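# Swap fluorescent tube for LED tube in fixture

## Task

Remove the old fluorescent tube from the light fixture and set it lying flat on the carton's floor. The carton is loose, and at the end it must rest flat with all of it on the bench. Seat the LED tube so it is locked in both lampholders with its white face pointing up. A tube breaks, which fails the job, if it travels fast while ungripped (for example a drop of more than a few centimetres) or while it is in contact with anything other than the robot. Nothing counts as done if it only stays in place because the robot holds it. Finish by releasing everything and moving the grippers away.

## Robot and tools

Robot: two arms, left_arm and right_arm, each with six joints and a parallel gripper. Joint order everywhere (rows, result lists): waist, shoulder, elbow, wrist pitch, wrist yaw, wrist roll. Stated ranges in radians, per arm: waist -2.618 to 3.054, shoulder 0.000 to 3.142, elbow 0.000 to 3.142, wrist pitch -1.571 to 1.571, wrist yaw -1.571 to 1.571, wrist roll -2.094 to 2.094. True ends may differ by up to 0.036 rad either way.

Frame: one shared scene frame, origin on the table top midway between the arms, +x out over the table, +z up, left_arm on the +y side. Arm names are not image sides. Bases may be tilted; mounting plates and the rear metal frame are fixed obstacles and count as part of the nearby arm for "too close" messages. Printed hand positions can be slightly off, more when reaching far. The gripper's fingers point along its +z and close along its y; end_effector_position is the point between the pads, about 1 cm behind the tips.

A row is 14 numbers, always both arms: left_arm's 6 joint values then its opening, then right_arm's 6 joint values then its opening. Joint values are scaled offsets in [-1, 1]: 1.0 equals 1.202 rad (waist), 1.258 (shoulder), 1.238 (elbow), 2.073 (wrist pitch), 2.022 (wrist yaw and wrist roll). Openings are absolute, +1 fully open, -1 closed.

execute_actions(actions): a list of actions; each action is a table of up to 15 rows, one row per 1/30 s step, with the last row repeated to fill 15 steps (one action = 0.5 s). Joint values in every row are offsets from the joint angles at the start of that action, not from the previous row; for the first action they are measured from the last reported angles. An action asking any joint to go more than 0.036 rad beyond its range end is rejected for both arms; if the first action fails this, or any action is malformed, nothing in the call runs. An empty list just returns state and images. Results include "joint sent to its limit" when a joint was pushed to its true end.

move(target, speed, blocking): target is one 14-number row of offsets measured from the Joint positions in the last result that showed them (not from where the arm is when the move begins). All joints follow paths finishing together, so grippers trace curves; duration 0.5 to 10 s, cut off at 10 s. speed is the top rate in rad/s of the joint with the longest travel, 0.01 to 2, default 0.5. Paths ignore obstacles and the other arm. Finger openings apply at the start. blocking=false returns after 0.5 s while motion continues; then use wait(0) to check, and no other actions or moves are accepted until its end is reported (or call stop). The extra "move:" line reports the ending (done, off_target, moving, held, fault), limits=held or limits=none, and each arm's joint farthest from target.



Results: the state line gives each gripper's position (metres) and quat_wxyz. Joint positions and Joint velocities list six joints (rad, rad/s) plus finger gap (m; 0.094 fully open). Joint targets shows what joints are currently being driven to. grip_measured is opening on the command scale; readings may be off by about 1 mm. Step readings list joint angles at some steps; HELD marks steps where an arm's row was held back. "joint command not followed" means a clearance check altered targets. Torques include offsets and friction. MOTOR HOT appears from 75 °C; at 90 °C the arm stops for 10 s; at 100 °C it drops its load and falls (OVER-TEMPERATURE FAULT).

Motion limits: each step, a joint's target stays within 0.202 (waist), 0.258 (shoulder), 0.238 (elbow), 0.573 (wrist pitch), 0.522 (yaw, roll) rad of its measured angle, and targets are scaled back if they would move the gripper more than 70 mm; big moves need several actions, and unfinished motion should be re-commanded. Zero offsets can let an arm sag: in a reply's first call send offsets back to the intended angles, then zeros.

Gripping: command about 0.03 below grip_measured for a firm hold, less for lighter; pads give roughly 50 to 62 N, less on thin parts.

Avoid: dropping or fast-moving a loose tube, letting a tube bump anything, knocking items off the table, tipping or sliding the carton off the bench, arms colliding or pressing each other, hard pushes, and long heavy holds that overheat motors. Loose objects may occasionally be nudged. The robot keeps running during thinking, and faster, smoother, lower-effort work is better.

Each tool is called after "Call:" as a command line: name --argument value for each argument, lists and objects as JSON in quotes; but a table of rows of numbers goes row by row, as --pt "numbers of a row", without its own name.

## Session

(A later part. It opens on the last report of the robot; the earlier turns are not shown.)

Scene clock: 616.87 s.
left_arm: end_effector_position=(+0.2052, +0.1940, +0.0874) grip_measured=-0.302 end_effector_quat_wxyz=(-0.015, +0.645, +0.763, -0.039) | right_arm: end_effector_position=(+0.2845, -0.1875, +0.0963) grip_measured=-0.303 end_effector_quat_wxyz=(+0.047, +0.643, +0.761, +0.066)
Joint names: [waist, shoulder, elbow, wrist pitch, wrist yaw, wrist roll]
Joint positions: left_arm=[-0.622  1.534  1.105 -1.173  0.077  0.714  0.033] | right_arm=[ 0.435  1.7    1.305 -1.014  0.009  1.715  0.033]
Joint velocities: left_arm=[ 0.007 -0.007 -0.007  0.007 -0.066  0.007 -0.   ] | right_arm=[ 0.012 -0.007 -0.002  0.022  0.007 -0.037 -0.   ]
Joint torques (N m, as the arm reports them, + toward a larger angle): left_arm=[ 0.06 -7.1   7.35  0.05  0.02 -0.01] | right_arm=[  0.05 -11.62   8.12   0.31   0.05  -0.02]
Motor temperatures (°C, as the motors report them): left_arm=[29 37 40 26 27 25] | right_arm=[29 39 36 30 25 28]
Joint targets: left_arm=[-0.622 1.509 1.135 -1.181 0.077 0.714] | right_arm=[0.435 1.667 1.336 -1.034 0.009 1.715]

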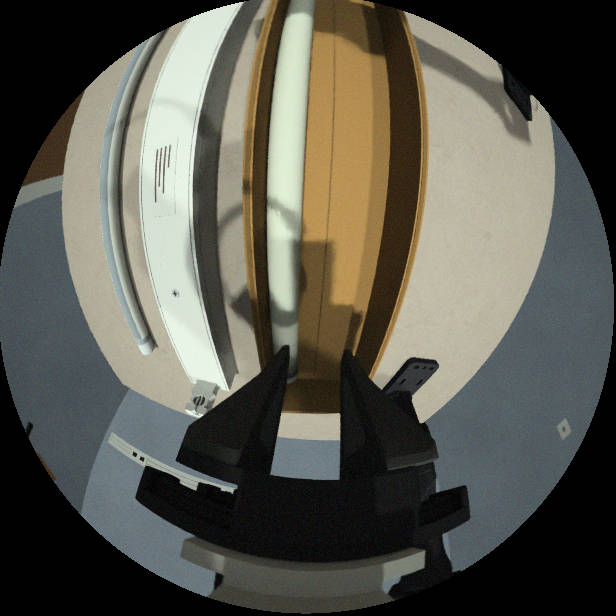

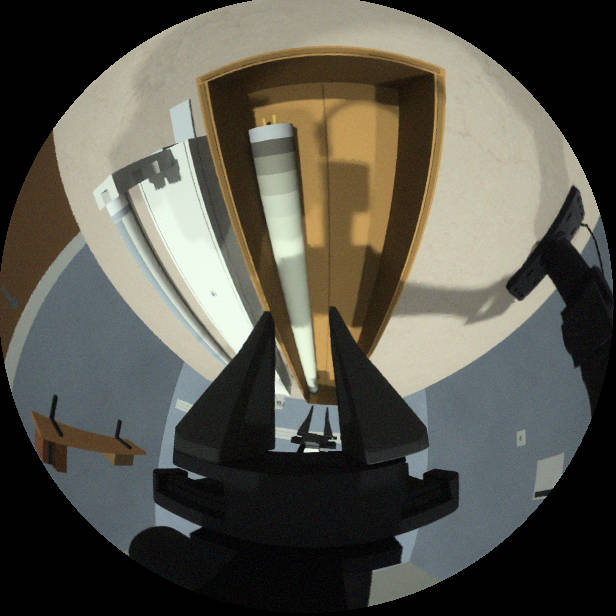

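Call:
zoom_image --camera "cam_left_wrist" --region '[80, 200, 260, 430]'

Call:
zoom_image --camera "cam_right_wrist" --region '[80, 90, 260, 300]'

Region (80, 200, 260, 430) of cam_left_wrist's 616x616 image, scaled by 2.191, with more detail than that image has; it fills the left 394 columns of this view, and the rest is white.

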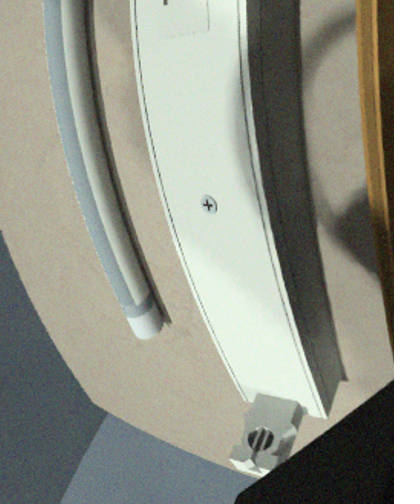

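Region (80, 90, 260, 300) of cam_right_wrist's 616x616 image, scaled by 2.400, with more detail than that image has; it fills the left 432 columns of this view, and the rest is white.

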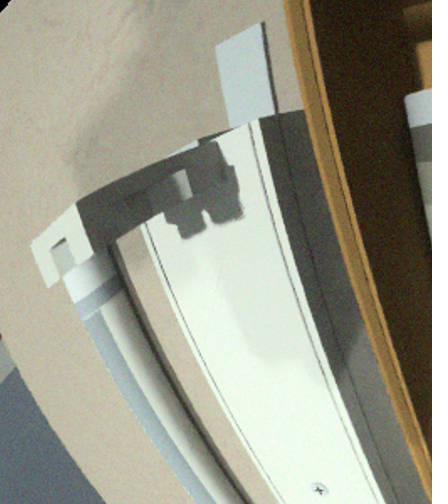

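Call:
move --target '[0.3228,0.5954,0.7496,-0.0617,-0.042,0.2235,0.1,-0.0587,0.539,0.7036,-0.0174,0.0208,0,0.1]' --speed 0.5

Scene clock: 670.77 s.
left_arm: end_effector_position=(+0.4445, +0.2319, +0.0591) grip_measured=+0.098 end_effector_quat_wxyz=(-0.002, +0.667, +0.745, +0.001) | right_arm: end_effector_position=(+0.4781, -0.1647, +0.0628) grip_measured=+0.097 end_effector_quat_wxyz=(+0.097, +0.663, +0.734, +0.112)
Joint names: [waist, shoulder, elbow, wrist pitch, wrist yaw, wrist roll]
Joint positions: left_arm=[-0.236  2.284  2.001 -1.291 -0.004  1.157  0.052] | right_arm=[ 0.374  2.381  2.139 -1.033  0.038  1.715  0.052]
Joint velocities: left_arm=[ 0.002 -0.002 -0.012 -0.037  0.051 -0.007 -0.001] | right_arm=[ 0.002 -0.007 -0.007 -0.066 -0.081 -0.007  0.   ]
Joint torques (N m, as the arm reports them, + toward a larger angle): left_arm=[  0.18 -11.39   7.61   0.06  -0.06   0.09] | right_arm=[ -0.85 -15.56   8.84   0.59   0.18   0.02]
Motor temperatures (°C, as the motors report them): left_arm=[29 38 42 26 27 25] | right_arm=[29 40 37 29 25 28]
Joint targets: left_arm=[-0.235 2.283 2.034 -1.301 -0.008 1.166] | right_arm=[0.364 2.378 2.177 -1.050 0.051 1.715]
move: off_target (left_arm, right_arm); limits=none; left_arm: farthest joint: the elbow, 0.032 radians from its target (0.928 radians at the start); right_arm: farthest joint: the elbow, 0.037 radians from its target (0.871 radians at the start)

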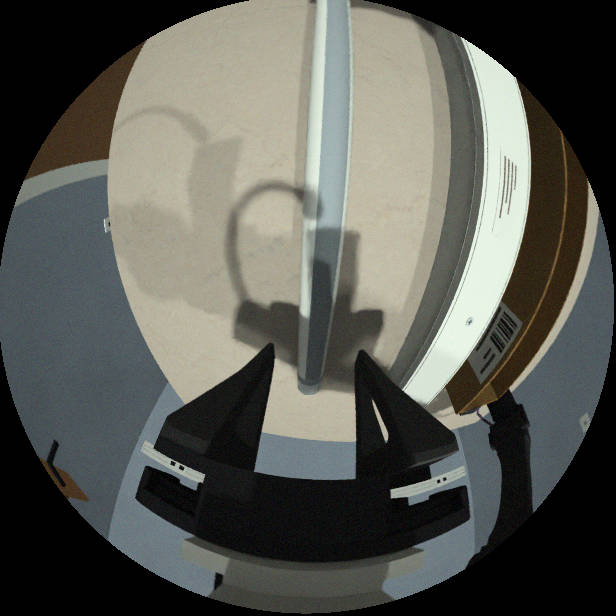

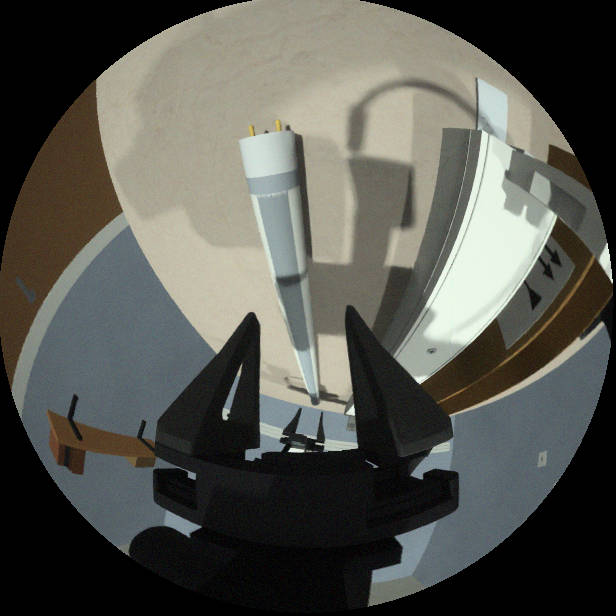

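Call:
zoom_image --camera "cam_left_wrist" --region '[250, 130, 400, 410]'

Call:
zoom_image --camera "cam_right_wrist" --region '[200, 100, 380, 340]'

Region (250, 130, 400, 410) of cam_left_wrist's 616x616 image, scaled by 1.800, with more detail than that image has; it fills the left 270 columns of this view, and the rest is white.

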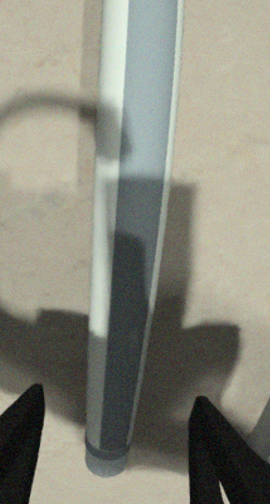

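Region (200, 100, 380, 340) of cam_right_wrist's 616x616 image, scaled by 2.100, with more detail than that image has; it fills the left 378 columns of this view, and the rest is white.

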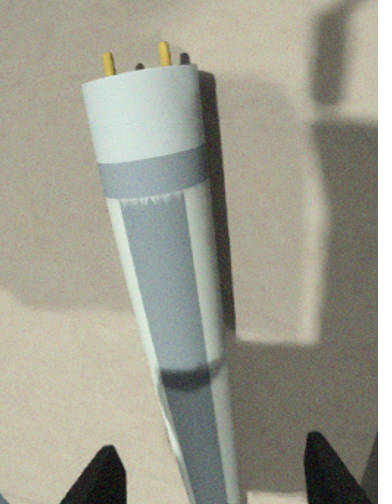

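Call:
move --target '[0,0.0111,-0.1094,0.0738,0,0,0.0,0.0158,0.0612,0.0759,0.0164,0.0064,-0.0074,-0.1]' --speed 0.2

Scene clock: 719.43 s.
left_arm: end_effector_position=(+0.4458, +0.2315, +0.0225) grip_measured=+0.003 end_effector_quat_wxyz=(+0.002, +0.668, +0.745, +0.003) | right_arm: end_effector_position=(+0.4907, -0.1559, +0.0445) grip_measured=-0.097 end_effector_quat_wxyz=(+0.098, +0.657, +0.738, +0.115)
Joint names: [waist, shoulder, elbow, wrist pitch, wrist yaw, wrist roll]
Joint positions: left_arm=[-0.236  2.297  1.878 -1.145 -0.004  1.157  0.047] | right_arm=[ 0.384  2.456  2.2   -1.013  0.038  1.711  0.042]
Joint velocities: left_arm=[ 0.012 -0.012 -0.012 -0.022 -0.022 -0.022 -0.001] | right_arm=[ 0.002  0.002 -0.022 -0.037 -0.022 -0.037  0.   ]
Joint torques (N m, as the arm reports them, + toward a larger angle): left_arm=[  0.06 -11.39   4.08   0.28  -0.03  -0.01] | right_arm=[  0.82 -15.64   8.74   0.94   0.19  -0.13]
Motor temperatures (°C, as the motors report them): left_arm=[29 44 43 26 27 25] | right_arm=[29 45 38 29 25 28]
Joint targets: left_arm=[-0.236 2.297 1.865 -1.138 -0.004 1.157] | right_arm=[0.393 2.458 2.233 -0.999 0.051 1.700]
move: off_target (right_arm); limits=none; left_arm: farthest joint: the elbow, 0.013 radians from its target (0.135 radians at the start); right_arm: farthest joint: the elbow, 0.033 radians from its target (0.094 radians at the start)

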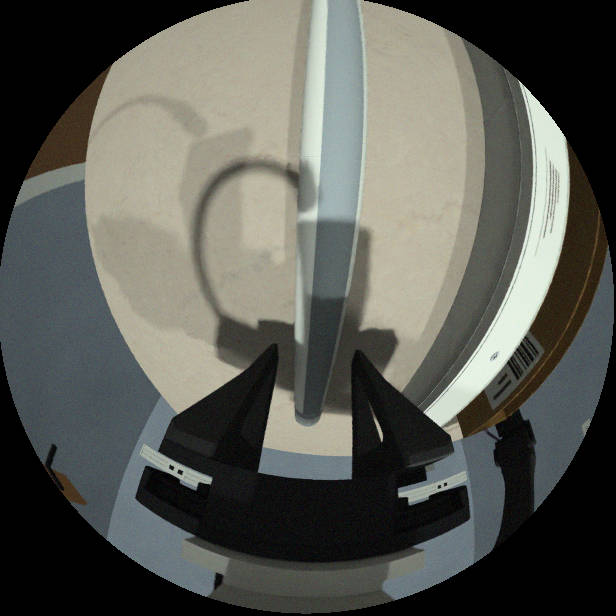

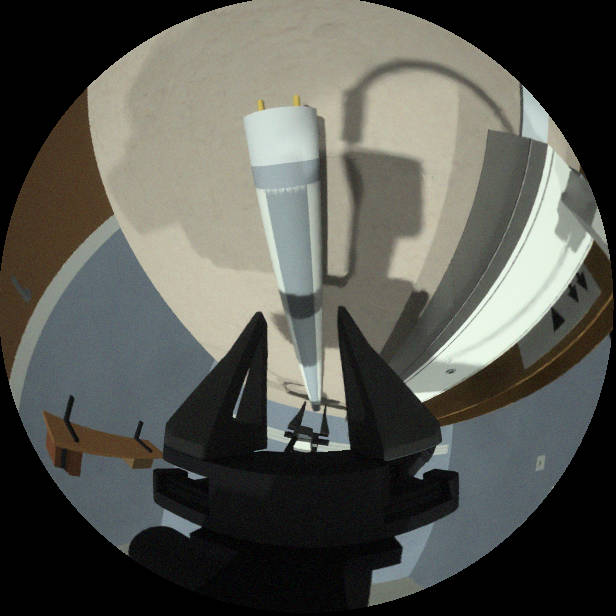

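Call:
move --target '[0,0.008,-0.0267,0.012,0,0.0198,-0.1,0,0.0294,-0.0132,0.0238,0.0064,0.0188,-0.25]' --speed 0.1

Scene clock: 729.63 s.
left_arm: end_effector_position=(+0.4442, +0.2320, +0.0150) grip_measured=-0.098 end_effector_quat_wxyz=(-0.001, +0.679, +0.734, +0.002) | right_arm: end_effector_position=(+0.4954, -0.1546, +0.0253) grip_measured=-0.247 end_effector_quat_wxyz=(+0.095, +0.669, +0.728, +0.114)
Joint names: [waist, shoulder, elbow, wrist pitch, wrist yaw, wrist roll]
Joint positions: left_arm=[-0.236  2.304  1.859 -1.126 -0.004  1.188  0.042] | right_arm=[ 0.384  2.497  2.2   -0.978  0.038  1.741  0.035]
Joint velocities: left_arm=[-0.007  0.022 -0.002  0.051  0.066  0.051  0.   ] | right_arm=[ 0.002 -0.017 -0.017  0.081 -0.022 -0.037 -0.   ]
Joint torques (N m, as the arm reports them, + toward a larger angle): left_arm=[  0.05 -11.17   3.88   0.27  -0.03   0.09] | right_arm=[  0.12 -16.57   5.1    0.91   0.16   0.04]
Motor temperatures (°C, as the motors report them): left_arm=[29 45 41 26 27 25] | right_arm=[29 45 37 30 25 28]
Joint targets: left_arm=[-0.236 2.307 1.845 -1.120 -0.004 1.197] | right_arm=[0.384 2.493 2.183 -0.963 0.051 1.749]
move: done; limits=none; left_arm: farthest joint: the elbow, 0.014 radians from its target (0.033 radians at the start); right_arm: farthest joint: the elbow, 0.016 radians from its target (0.016 radians at the start)

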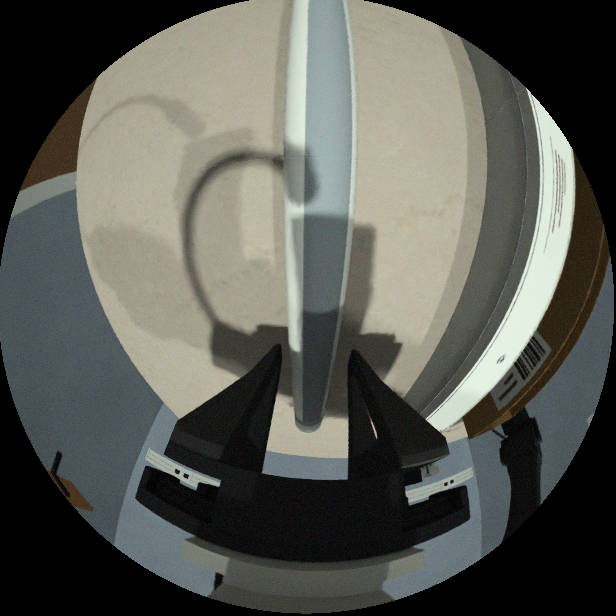

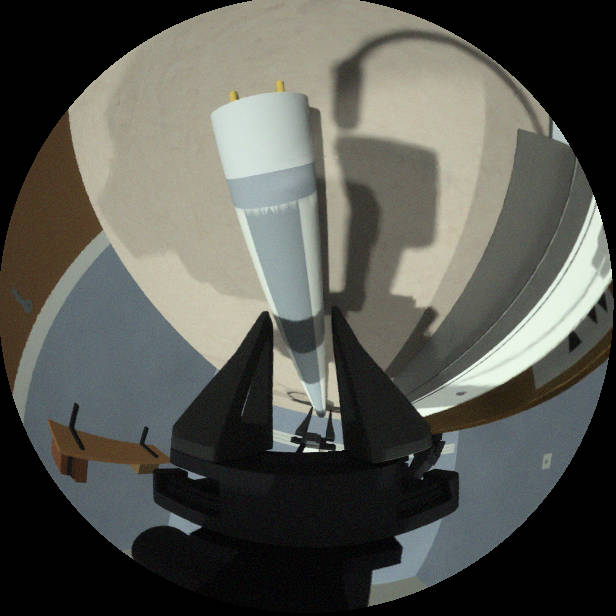

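Call:
zoom_image --camera "cam_right_wrist" --region '[230, 270, 380, 400]'

Region (230, 270, 380, 400) of cam_right_wrist's 616x616 image, scaled by 3.360, with more detail than that image has; it fills the top 437 rows of this view, and the rest is white.

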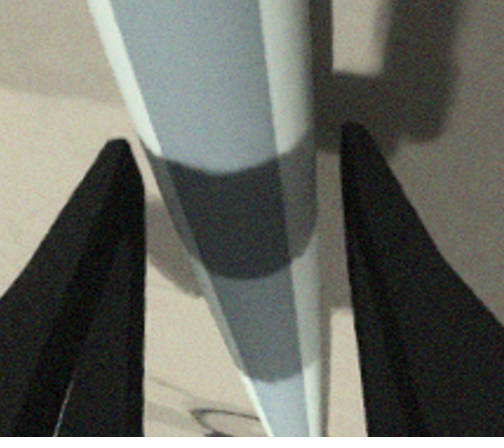

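Call:
move --target '[0,-0.004,0,0,0,0,-0.51,0,-0.006,0.004,0.003,0,0,-0.50]' --speed 0.1

Scene clock: 736.63 s.
left_arm: end_effector_position=(+0.4443, +0.2320, +0.0150) grip_measured=-0.496 end_effector_quat_wxyz=(-0.001, +0.679, +0.734, +0.002) | right_arm: end_effector_position=(+0.4955, -0.1545, +0.0254) grip_measured=-0.486 end_effector_quat_wxyz=(+0.095, +0.669, +0.728, +0.114)
Joint names: [waist, shoulder, elbow, wrist pitch, wrist yaw, wrist roll]
Joint positions: left_arm=[-0.236  2.304  1.859 -1.125 -0.004  1.188  0.024] | right_arm=[ 0.384  2.497  2.2   -0.977  0.037  1.741  0.024]
Joint velocities: left_arm=[ 0.012  0.007  0.007  0.081 -0.037 -0.051 -0.001] | right_arm=[ 0.007 -0.012 -0.007  0.037 -0.051 -0.051  0.   ]
Joint torques (N m, as the arm reports them, + toward a larger angle): left_arm=[  0.06 -11.84   5.02   0.19  -0.03  -0.01] | right_arm=[  0.16 -16.75   6.6    0.82   0.04  -0.04]
Motor temperatures (°C, as the motors report them): left_arm=[29 45 40 26 27 25] | right_arm=[29 46 36 30 25 28]
Joint targets: left_arm=[-0.236 2.299 1.859 -1.126 -0.004 1.188] | right_arm=[0.384 2.489 2.205 -0.972 0.038 1.741]
move: done; limits=none; left_arm: farthest joint: the shoulder, 0.005 radians from its target (0.005 radians at the start); right_arm: farthest joint: the shoulder, 0.007 radians from its target (0.007 radians at the start)

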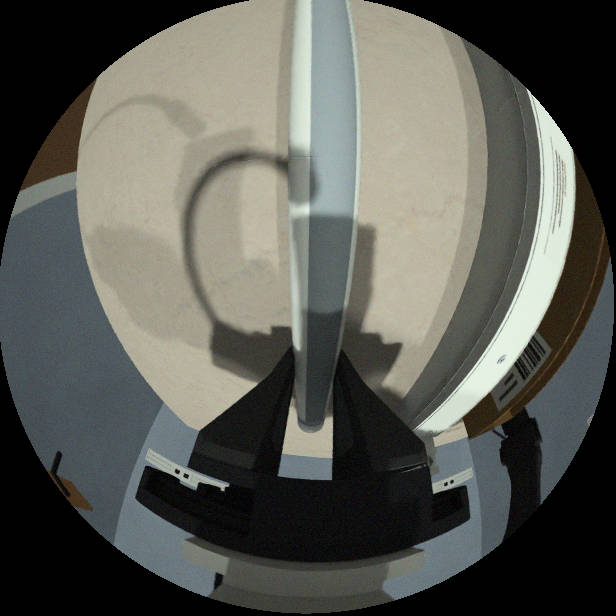

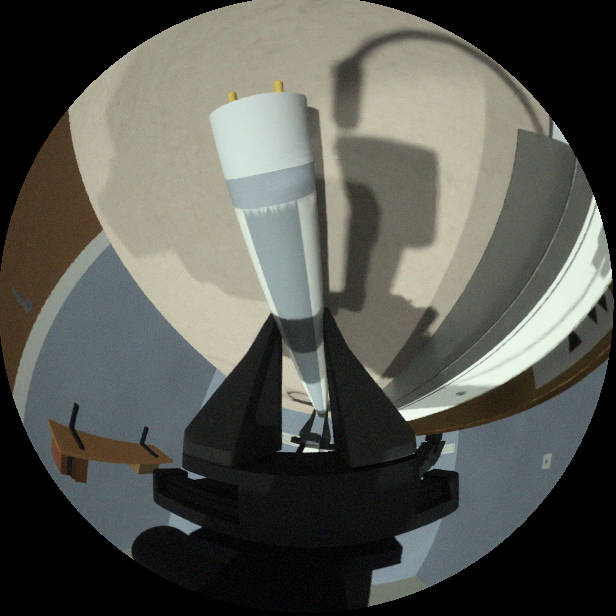

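Call:
move --target '[0,-0.047,0.012,0,0,0,-0.53,0,-0.051,0.012,0.003,0,0,-0.52]' --speed 0.08

Scene clock: 764.20 s.
left_arm: end_effector_position=(+0.4471, +0.2322, +0.0255) grip_measured=-0.510 end_effector_quat_wxyz=(+0.009, +0.679, +0.734, +0.010) | right_arm: end_effector_position=(+0.4970, -0.1541, +0.0350) grip_measured=-0.501 end_effector_quat_wxyz=(+0.100, +0.668, +0.727, +0.122)
Joint names: [waist, shoulder, elbow, wrist pitch, wrist yaw, wrist roll]
Joint positions: left_arm=[-0.236  2.28   1.859 -1.125 -0.01   1.188  0.023] | right_arm=[ 0.384  2.479  2.2   -0.977  0.037  1.741  0.023]
Joint velocities: left_arm=[-0.002  0.002 -0.022  0.007 -0.051  0.11  -0.   ] | right_arm=[-0.007 -0.017  0.002 -0.007 -0.022 -0.007 -0.001]
Joint torques (N m, as the arm reports them, + toward a larger angle): left_arm=[  0.06 -14.17   6.22   0.26   0.03   0.  ] | right_arm=[  0.06 -20.21   7.28   0.85   0.08  -0.01]
Motor temperatures (°C, as the motors report them): left_arm=[29 47 40 26 27 25] | right_arm=[29 48 36 30 25 28]
Joint targets: left_arm=[-0.236 2.245 1.874 -1.125 -0.004 1.188] | right_arm=[0.384 2.432 2.214 -0.971 0.037 1.741]
move: off_target (left_arm, right_arm); limits=none; left_arm: farthest joint: the shoulder, 0.035 radians from its target (0.059 radians at the start); right_arm: farthest joint: the shoulder, 0.046 radians from its target (0.064 radians at the start)

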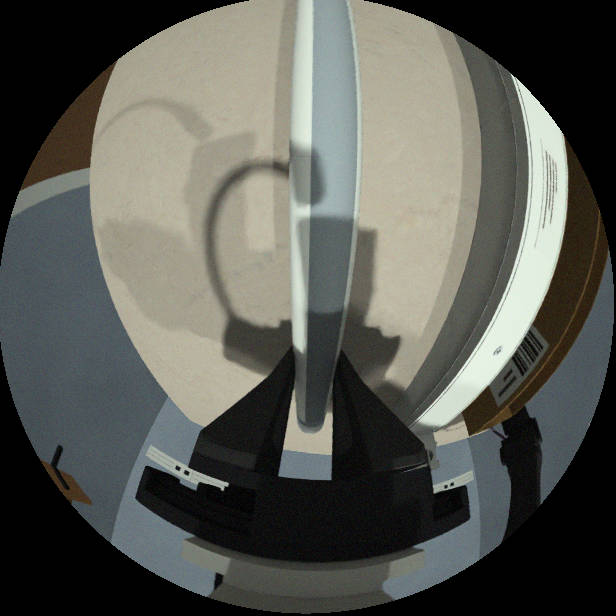

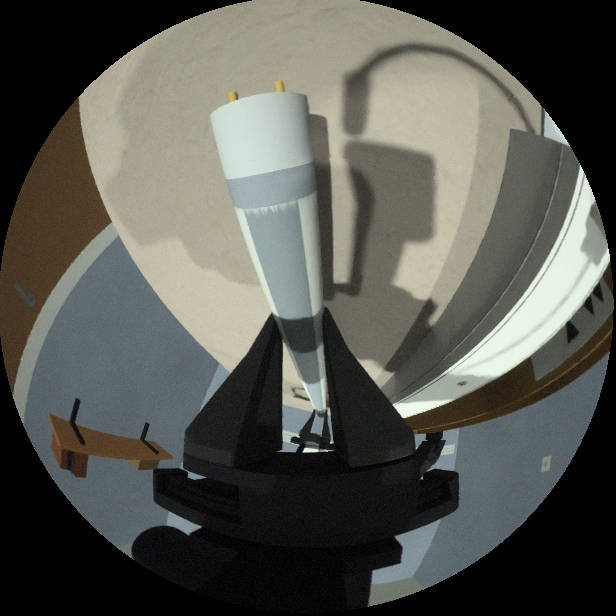

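Call:
move --target '[-0.0175,-0.0906,0.012,0,-0.0188,0,-0.535,0,-0.0882,0.012,0.003,0.006,0,-0.525]' --speed 0.2

Scene clock: 795.50 s.
left_arm: end_effector_position=(+0.4531, +0.2328, +0.0625) grip_measured=-0.510 end_effector_quat_wxyz=(+0.039, +0.679, +0.732, +0.043) | right_arm: end_effector_position=(+0.5019, -0.1538, +0.0755) grip_measured=-0.504 end_effector_quat_wxyz=(+0.122, +0.664, +0.722, +0.151)
Joint names: [waist, shoulder, elbow, wrist pitch, wrist yaw, wrist roll]
Joint positions: left_arm=[-0.244  2.194  1.859 -1.129 -0.046  1.185  0.023] | right_arm=[ 0.384  2.404  2.2   -0.977  0.043  1.74   0.023]
Joint velocities: left_arm=[-0.002 -0.012  0.002 -0.007 -0.081  0.051  0.   ] | right_arm=[ 0.002 -0.002  0.007 -0.007 -0.022  0.022  0.   ]
Joint torques (N m, as the arm reports them, + toward a larger angle): left_arm=[ -1.12 -13.27   6.43   0.47  -0.07   0.02] | right_arm=[  0.04 -18.78   7.46   1.01   0.16   0.02]
Motor temperatures (°C, as the motors report them): left_arm=[29 52 41 26 27 25] | right_arm=[29 54 36 30 25 28]
Joint targets: left_arm=[-0.257 2.166 1.874 -1.125 -0.048 1.188] | right_arm=[0.384 2.368 2.214 -0.971 0.050 1.741]
move: off_target (left_arm, right_arm); limits=none; left_arm: farthest joint: the shoulder, 0.028 radians from its target (0.113 radians at the start); right_arm: farthest joint: the shoulder, 0.036 radians from its target (0.111 radians at the start)

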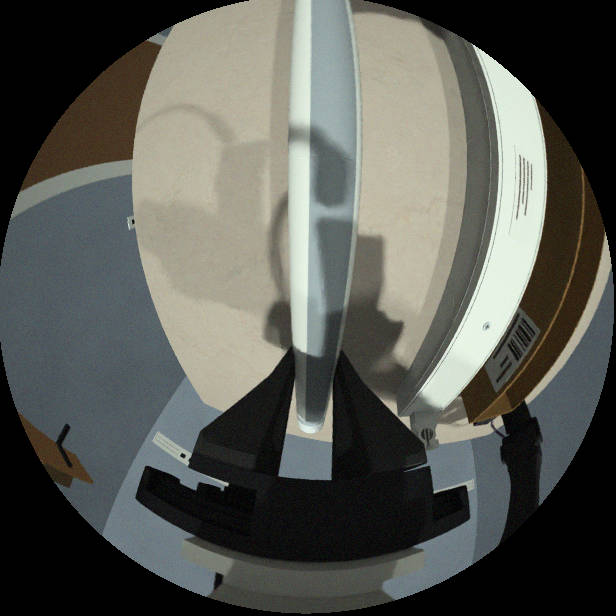

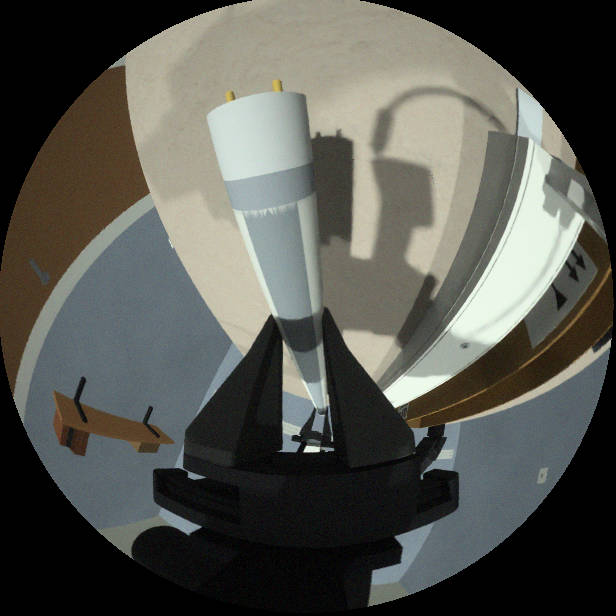

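Call:
move --target '[-0.0427,-0.174,-0.2058,0.0683,-0.0231,-0.0281,-0.535,0.0295,-0.2194,-0.3314,0.1341,0.0312,0.0079,-0.525]' --speed 0.3

Scene clock: 801.03 s.
left_arm: end_effector_position=(+0.4241, +0.2306, +0.0752) grip_measured=-0.510 end_effector_quat_wxyz=(+0.064, +0.674, +0.732, +0.074) | right_arm: end_effector_position=(+0.4731, -0.1558, +0.0823) grip_measured=-0.504 end_effector_quat_wxyz=(+0.160, +0.657, +0.715, +0.179)
Joint names: [waist, shoulder, elbow, wrist pitch, wrist yaw, wrist roll]
Joint positions: left_arm=[-0.288  2.009  1.616 -1.003 -0.087  1.14   0.023] | right_arm=[ 0.409  2.172  1.797 -0.718  0.087  1.752  0.023]
Joint velocities: left_arm=[-0.002 -0.007 -0.007 -0.051 -0.066  0.007  0.001] | right_arm=[ 0.012 -0.027  0.002  0.037 -0.037 -0.037 -0.   ]
Joint torques (N m, as the arm reports them, + toward a larger angle): left_arm=[ -0.68 -12.46   4.38   0.76  -0.13  -0.13] | right_arm=[  1.02 -17.74   6.09   1.27   0.28   0.  ]
Motor temperatures (°C, as the motors report them): left_arm=[29 52 41 26 27 25] | right_arm=[29 53 36 30 25 28]
Joint targets: left_arm=[-0.296 1.975 1.604 -0.987 -0.093 1.128] | right_arm=[0.420 2.128 1.789 -0.699 0.106 1.756]
move: off_target (left_arm, right_arm); limits=none; left_arm: farthest joint: the shoulder, 0.034 radians from its target (0.219 radians at the start); right_arm: farthest joint: the shoulder, 0.044 radians from its target (0.276 radians at the start)

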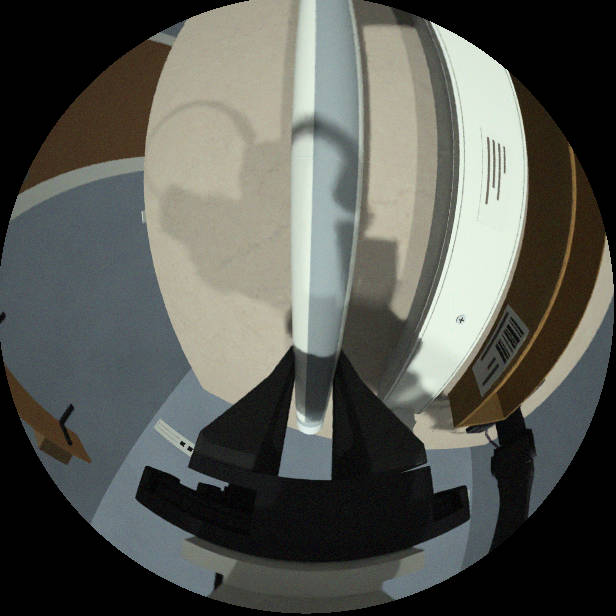

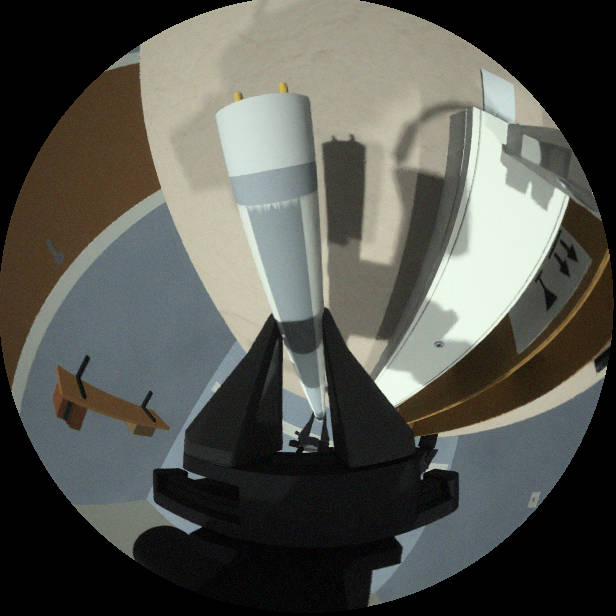

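Call:
move --target '[-0.0914,-0.2835,-0.2541,0.0874,-0.0682,-0.049,-0.535,0.0383,-0.2996,-0.348,0.1625,0.0371,-0.0118,-0.525]' --speed 0.3

Scene clock: 817.13 s.
left_arm: end_effector_position=(+0.3836, +0.2271, +0.1191) grip_measured=-0.510 end_effector_quat_wxyz=(+0.138, +0.659, +0.723, +0.153) | right_arm: end_effector_position=(+0.4345, -0.1589, +0.1301) grip_measured=-0.504 end_effector_quat_wxyz=(+0.233, +0.630, +0.693, +0.261)
Joint names: [waist, shoulder, elbow, wrist pitch, wrist yaw, wrist roll]
Joint positions: left_arm=[-0.391  1.684  1.313 -0.841 -0.216  1.058  0.023] | right_arm=[ 0.445  1.835  1.374 -0.406  0.143  1.745  0.023]
Joint velocities: left_arm=[ 0.012 -0.007  0.017 -0.051  0.037 -0.125 -0.001] | right_arm=[ 0.012 -0.012  0.007  0.022 -0.066 -0.022 -0.   ]
Joint torques (N m, as the arm reports them, + toward a larger angle): left_arm=[-0.58 -9.64  4.7   1.15 -0.25 -0.19] | right_arm=[  0.86 -14.32   6.18   1.66   0.29  -0.19]
Motor temperatures (°C, as the motors report them): left_arm=[29 51 40 27 27 25] | right_arm=[29 52 35 31 25 28]
Joint targets: left_arm=[-0.398 1.653 1.302 -0.821 -0.225 1.041] | right_arm=[0.455 1.795 1.366 -0.382 0.162 1.728]
move: off_target (left_arm, right_arm); limits=none; left_arm: farthest joint: the shoulder, 0.032 radians from its target (0.357 radians at the start); right_arm: farthest joint: the shoulder, 0.040 radians from its target (0.377 radians at the start)

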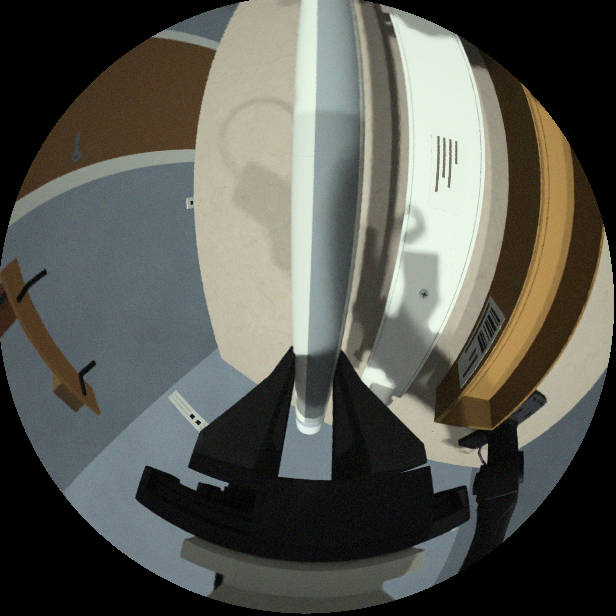

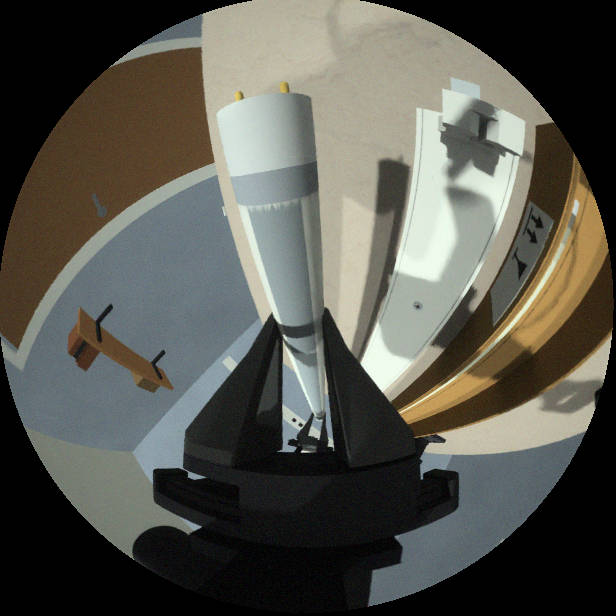

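Call:
move --target '[-0.1837,-0.2722,-0.3602,0.1538,-0.1349,-0.0812,-0.535,0.0591,-0.2562,-0.4527,0.2777,0.0469,-0.0227,-0.525]' --speed 0.22

Scene clock: 843.77 s.
left_arm: end_effector_position=(+0.3271, +0.2227, +0.1149) grip_measured=-0.511 end_effector_quat_wxyz=(+0.224, +0.629, +0.700, +0.253) | right_arm: end_effector_position=(+0.3804, -0.1629, +0.1280) grip_measured=-0.504 end_effector_quat_wxyz=(+0.316, +0.585, +0.655, +0.359)
Joint names: [waist, shoulder, elbow, wrist pitch, wrist yaw, wrist roll]
Joint positions: left_arm=[-0.606  1.374  0.876 -0.547 -0.469  0.918  0.023] | right_arm=[0.505 1.551 0.821 0.141 0.218 1.723 0.023]
Joint velocities: left_arm=[ 0.002  0.007 -0.002  0.022  0.051 -0.007  0.001] | right_arm=[-0.022  0.012 -0.007  0.037 -0.022  0.022  0.001]
Joint torques (N m, as the arm reports them, + toward a larger angle): left_arm=[-0.54 -7.01  5.01  1.48 -0.44 -0.26] | right_arm=[  1.05 -10.9    5.8    1.99   0.31  -0.31]
Motor temperatures (°C, as the motors report them): left_arm=[29 48 40 27 27 25] | right_arm=[29 49 35 32 25 28]
Joint targets: left_arm=[-0.612 1.342 0.867 -0.522 -0.488 0.894] | right_arm=[0.516 1.512 0.813 0.169 0.237 1.699]
move: off_target (left_arm, right_arm); limits=none; left_arm: farthest joint: the shoulder, 0.032 radians from its target (0.343 radians at the start); right_arm: farthest joint: the shoulder, 0.039 radians from its target (0.322 radians at the start)

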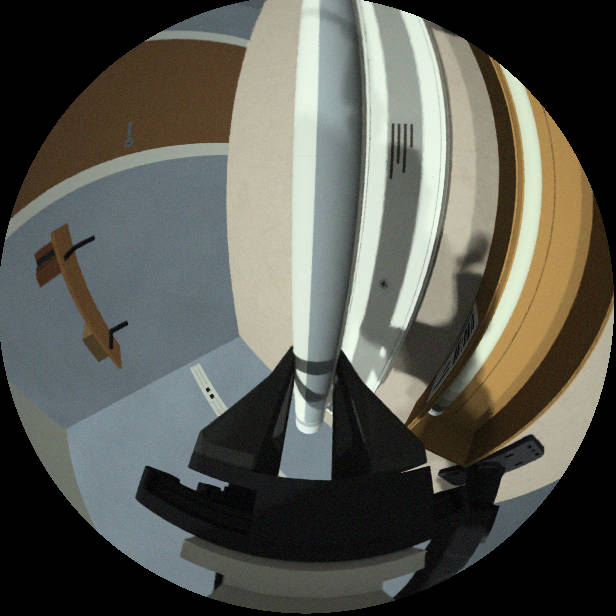

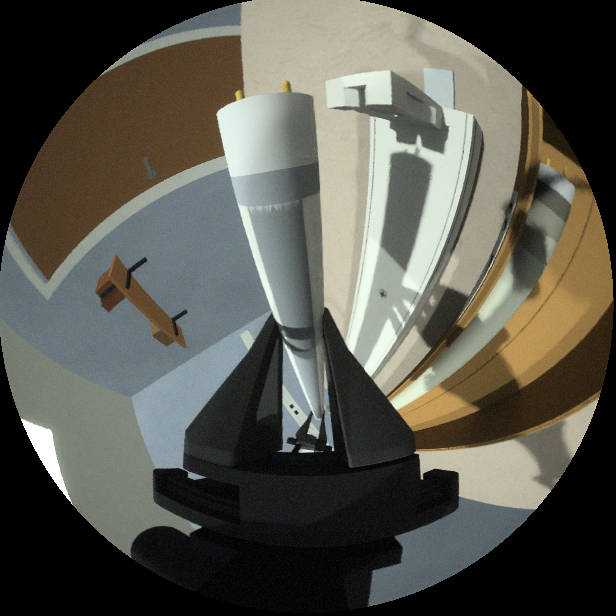

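Call:
zoom_image --camera "cam_right_wrist" --region '[200, 40, 480, 200]'

Call:
zoom_image --camera "cam_left_wrist" --region '[250, 330, 420, 480]'

Region (200, 40, 480, 200) of cam_right_wrist's 616x616 image, scaled by 1.800, with more detail than that image has; it fills the top 288 rows of this view, and the rest is white.

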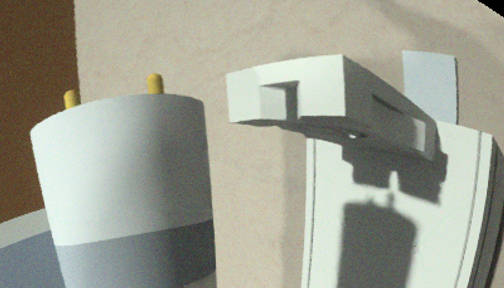

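Region (250, 330, 420, 480) of cam_left_wrist's 616x616 image, scaled by 2.965, with more detail than that image has; it fills the top 445 rows of this view, and the rest is white.

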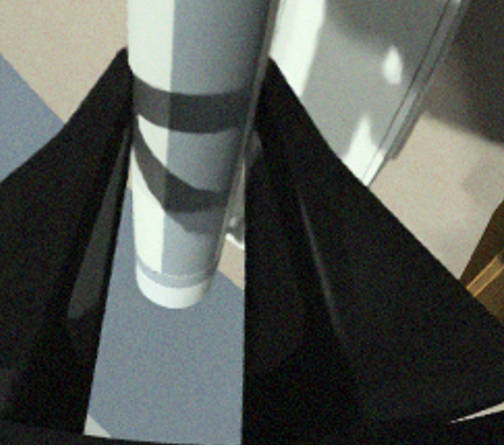

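Call:
move --target '[0.0104,0.0143,-0.0495,0.0477,-0.0119,-0.004,-0.535,0.0129,0.0314,-0.0355,0.0493,0.004,-0.004,-0.525]' --speed 0.08

Scene clock: 884.07 s.
left_arm: end_effector_position=(+0.3270, +0.2244, +0.1007) grip_measured=-0.511 end_effector_quat_wxyz=(+0.225, +0.628, +0.700, +0.257) | right_arm: end_effector_position=(+0.3804, -0.1610, +0.1141) grip_measured=-0.504 end_effector_quat_wxyz=(+0.314, +0.584, +0.655, +0.363)
Joint names: [waist, shoulder, elbow, wrist pitch, wrist yaw, wrist roll]
Joint positions: left_arm=[-0.606  1.386  0.822 -0.477 -0.477  0.919  0.023] | right_arm=[0.508 1.583 0.785 0.214 0.215 1.725 0.023]
Joint velocities: left_arm=[-0.002  0.007  0.002 -0.022  0.007  0.022  0.001] | right_arm=[ 0.007  0.007 -0.002  0.037  0.051  0.022  0.001]
Joint torques (N m, as the arm reports them, + toward a larger angle): left_arm=[ 1.27 -3.91  4.99  1.55 -0.45 -0.11] | right_arm=[ 1.17 -7.06  5.89  2.03  0.2  -0.12]
Motor temperatures (°C, as the motors report them): left_arm=[29 44 40 29 28 25] | right_arm=[29 45 35 35 25 28]
Joint targets: left_arm=[-0.593 1.392 0.814 -0.448 -0.493 0.909] | right_arm=[0.521 1.591 0.777 0.244 0.226 1.715]
move: off_target (left_arm, right_arm); limits=none; left_arm: farthest joint: the wrist pitch, 0.029 radians from its target (0.098 radians at the start); right_arm: farthest joint: the wrist pitch, 0.029 radians from its target (0.101 radians at the start)

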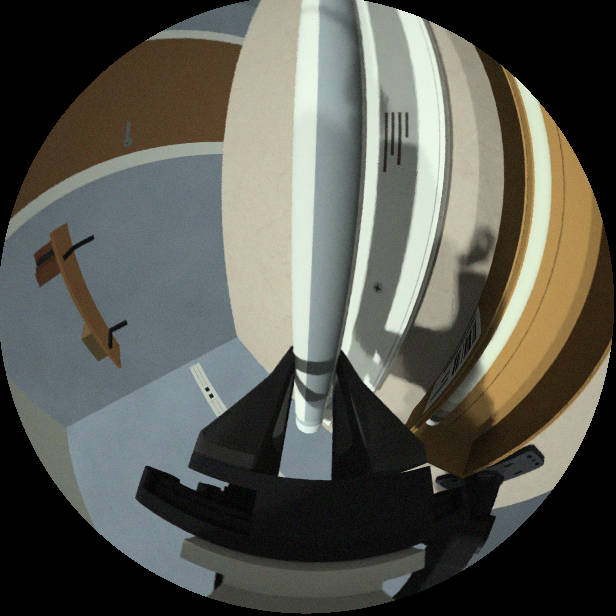

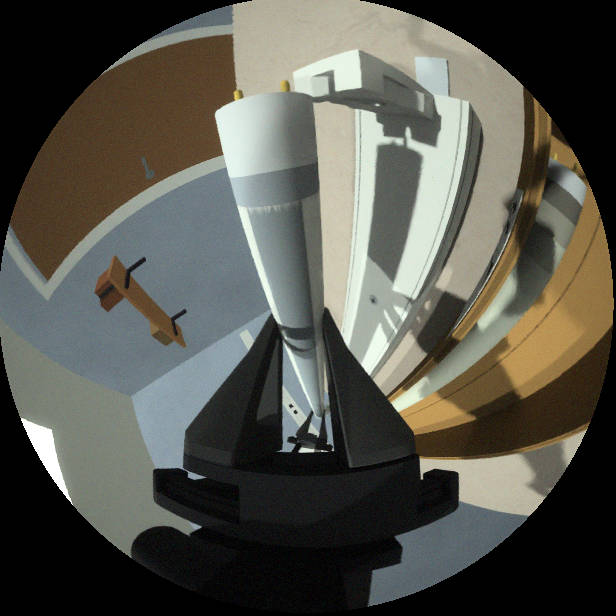

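Call:
zoom_image --camera "cam_right_wrist" --region '[210, 40, 460, 190]'

Call:
zoom_image --camera "cam_left_wrist" --region '[270, 370, 370, 470]'

Region (210, 40, 460, 190) of cam_right_wrist's 616x616 image, scaled by 2.016, with more detail than that image has; it fills the top 302 rows of this view, and the rest is white.

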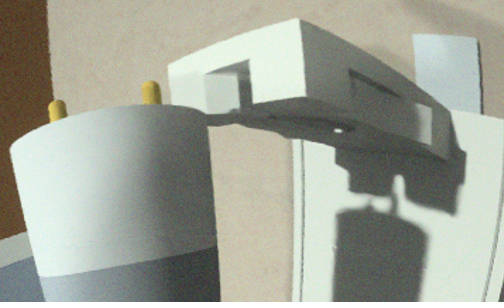

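Region (270, 370, 370, 470) of cam_left_wrist's 616x616 image, scaled by 5.040, with more detail than that image has.

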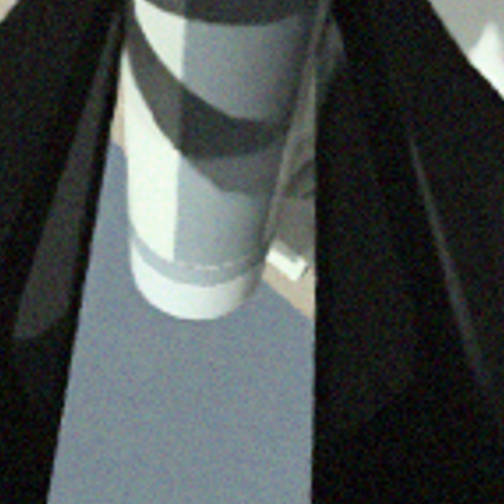

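Call:
move --target '[0.003,0.0155,-0.0303,0.037,-0.006,-0.002,-0.535,0.003,0.031,-0.0283,0.0405,0.004,-0.002,-0.525]' --speed 0.06

Scene clock: 899.53 s.
left_arm: end_effector_position=(+0.3269, +0.2244, +0.0910) grip_measured=-0.511 end_effector_quat_wxyz=(+0.224, +0.629, +0.698, +0.258) | right_arm: end_effector_position=(+0.3801, -0.1610, +0.1022) grip_measured=-0.504 end_effector_quat_wxyz=(+0.313, +0.585, +0.654, +0.364)
Joint names: [waist, shoulder, elbow, wrist pitch, wrist yaw, wrist roll]
Joint positions: left_arm=[-0.606  1.399  0.792 -0.433 -0.477  0.924  0.023] | right_arm=[0.508 1.611 0.758 0.268 0.214 1.73  0.023]
Joint velocities: left_arm=[ 0.002 -0.007  0.007 -0.066 -0.051 -0.081 -0.   ] | right_arm=[-0.002  0.002 -0.007 -0.022 -0.051 -0.022  0.001]
Joint torques (N m, as the arm reports them, + toward a larger angle): left_arm=[ 0.41 -3.94  4.92  1.58 -0.39 -0.09] | right_arm=[ 0.34 -6.75  5.71  2.04  0.19 -0.11]
Motor temperatures (°C, as the motors report them): left_arm=[29 43 40 29 28 25] | right_arm=[29 43 35 35 25 28]
Joint targets: left_arm=[-0.602 1.405 0.785 -0.401 -0.489 0.916] | right_arm=[0.512 1.622 0.749 0.298 0.223 1.721]
move: off_target (left_arm, right_arm); limits=none; left_arm: farthest joint: the wrist pitch, 0.033 radians from its target (0.077 radians at the start); right_arm: farthest joint: the wrist pitch, 0.029 radians from its target (0.084 radians at the start)

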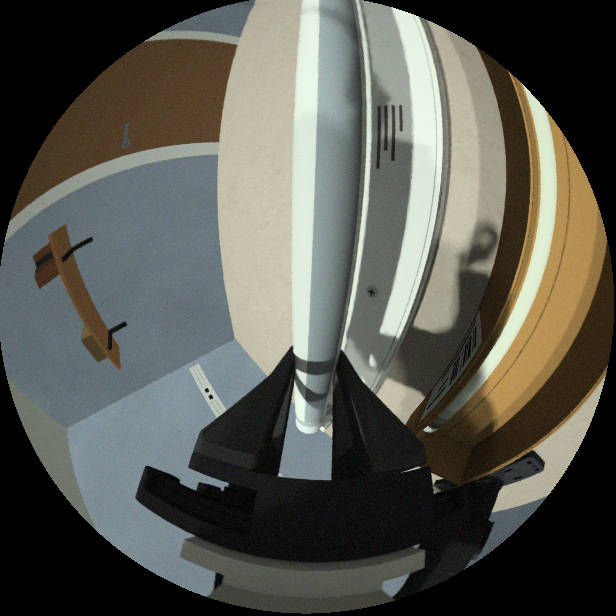

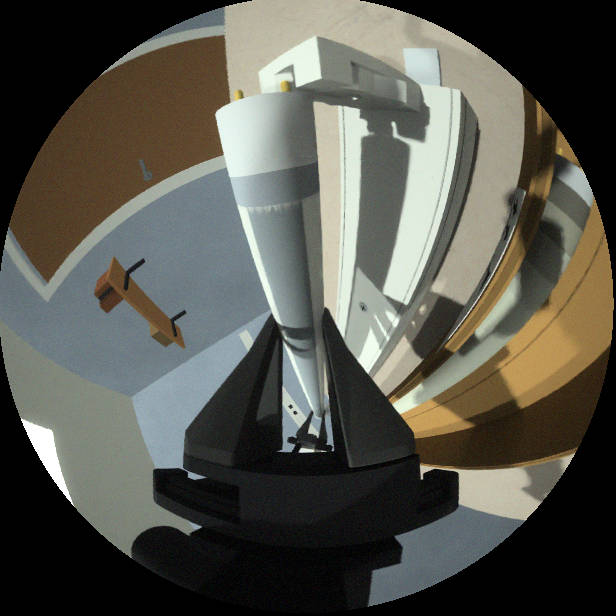

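Call:
zoom_image --camera "cam_right_wrist" --region '[210, 30, 440, 170]'

Call:
zoom_image --camera "cam_left_wrist" --region '[270, 330, 400, 460]'

Region (210, 30, 440, 170) of cam_right_wrist's 616x616 image, scaled by 2.191, with more detail than that image has; it fills the top 307 rows of this view, and the rest is white.

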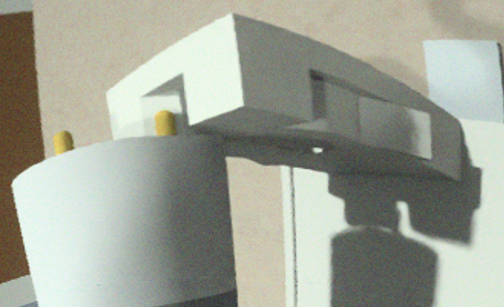

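Region (270, 330, 400, 460) of cam_left_wrist's 616x616 image, scaled by 3.877, with more detail than that image has.

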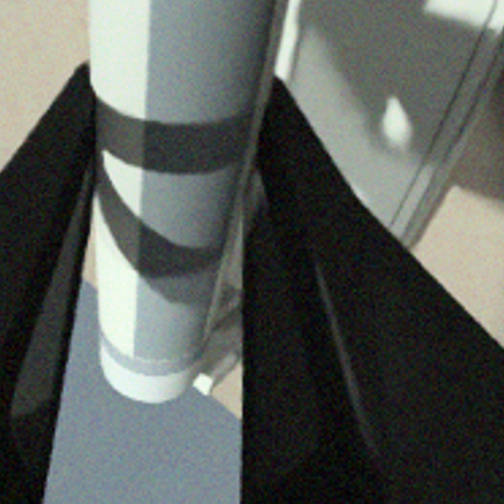

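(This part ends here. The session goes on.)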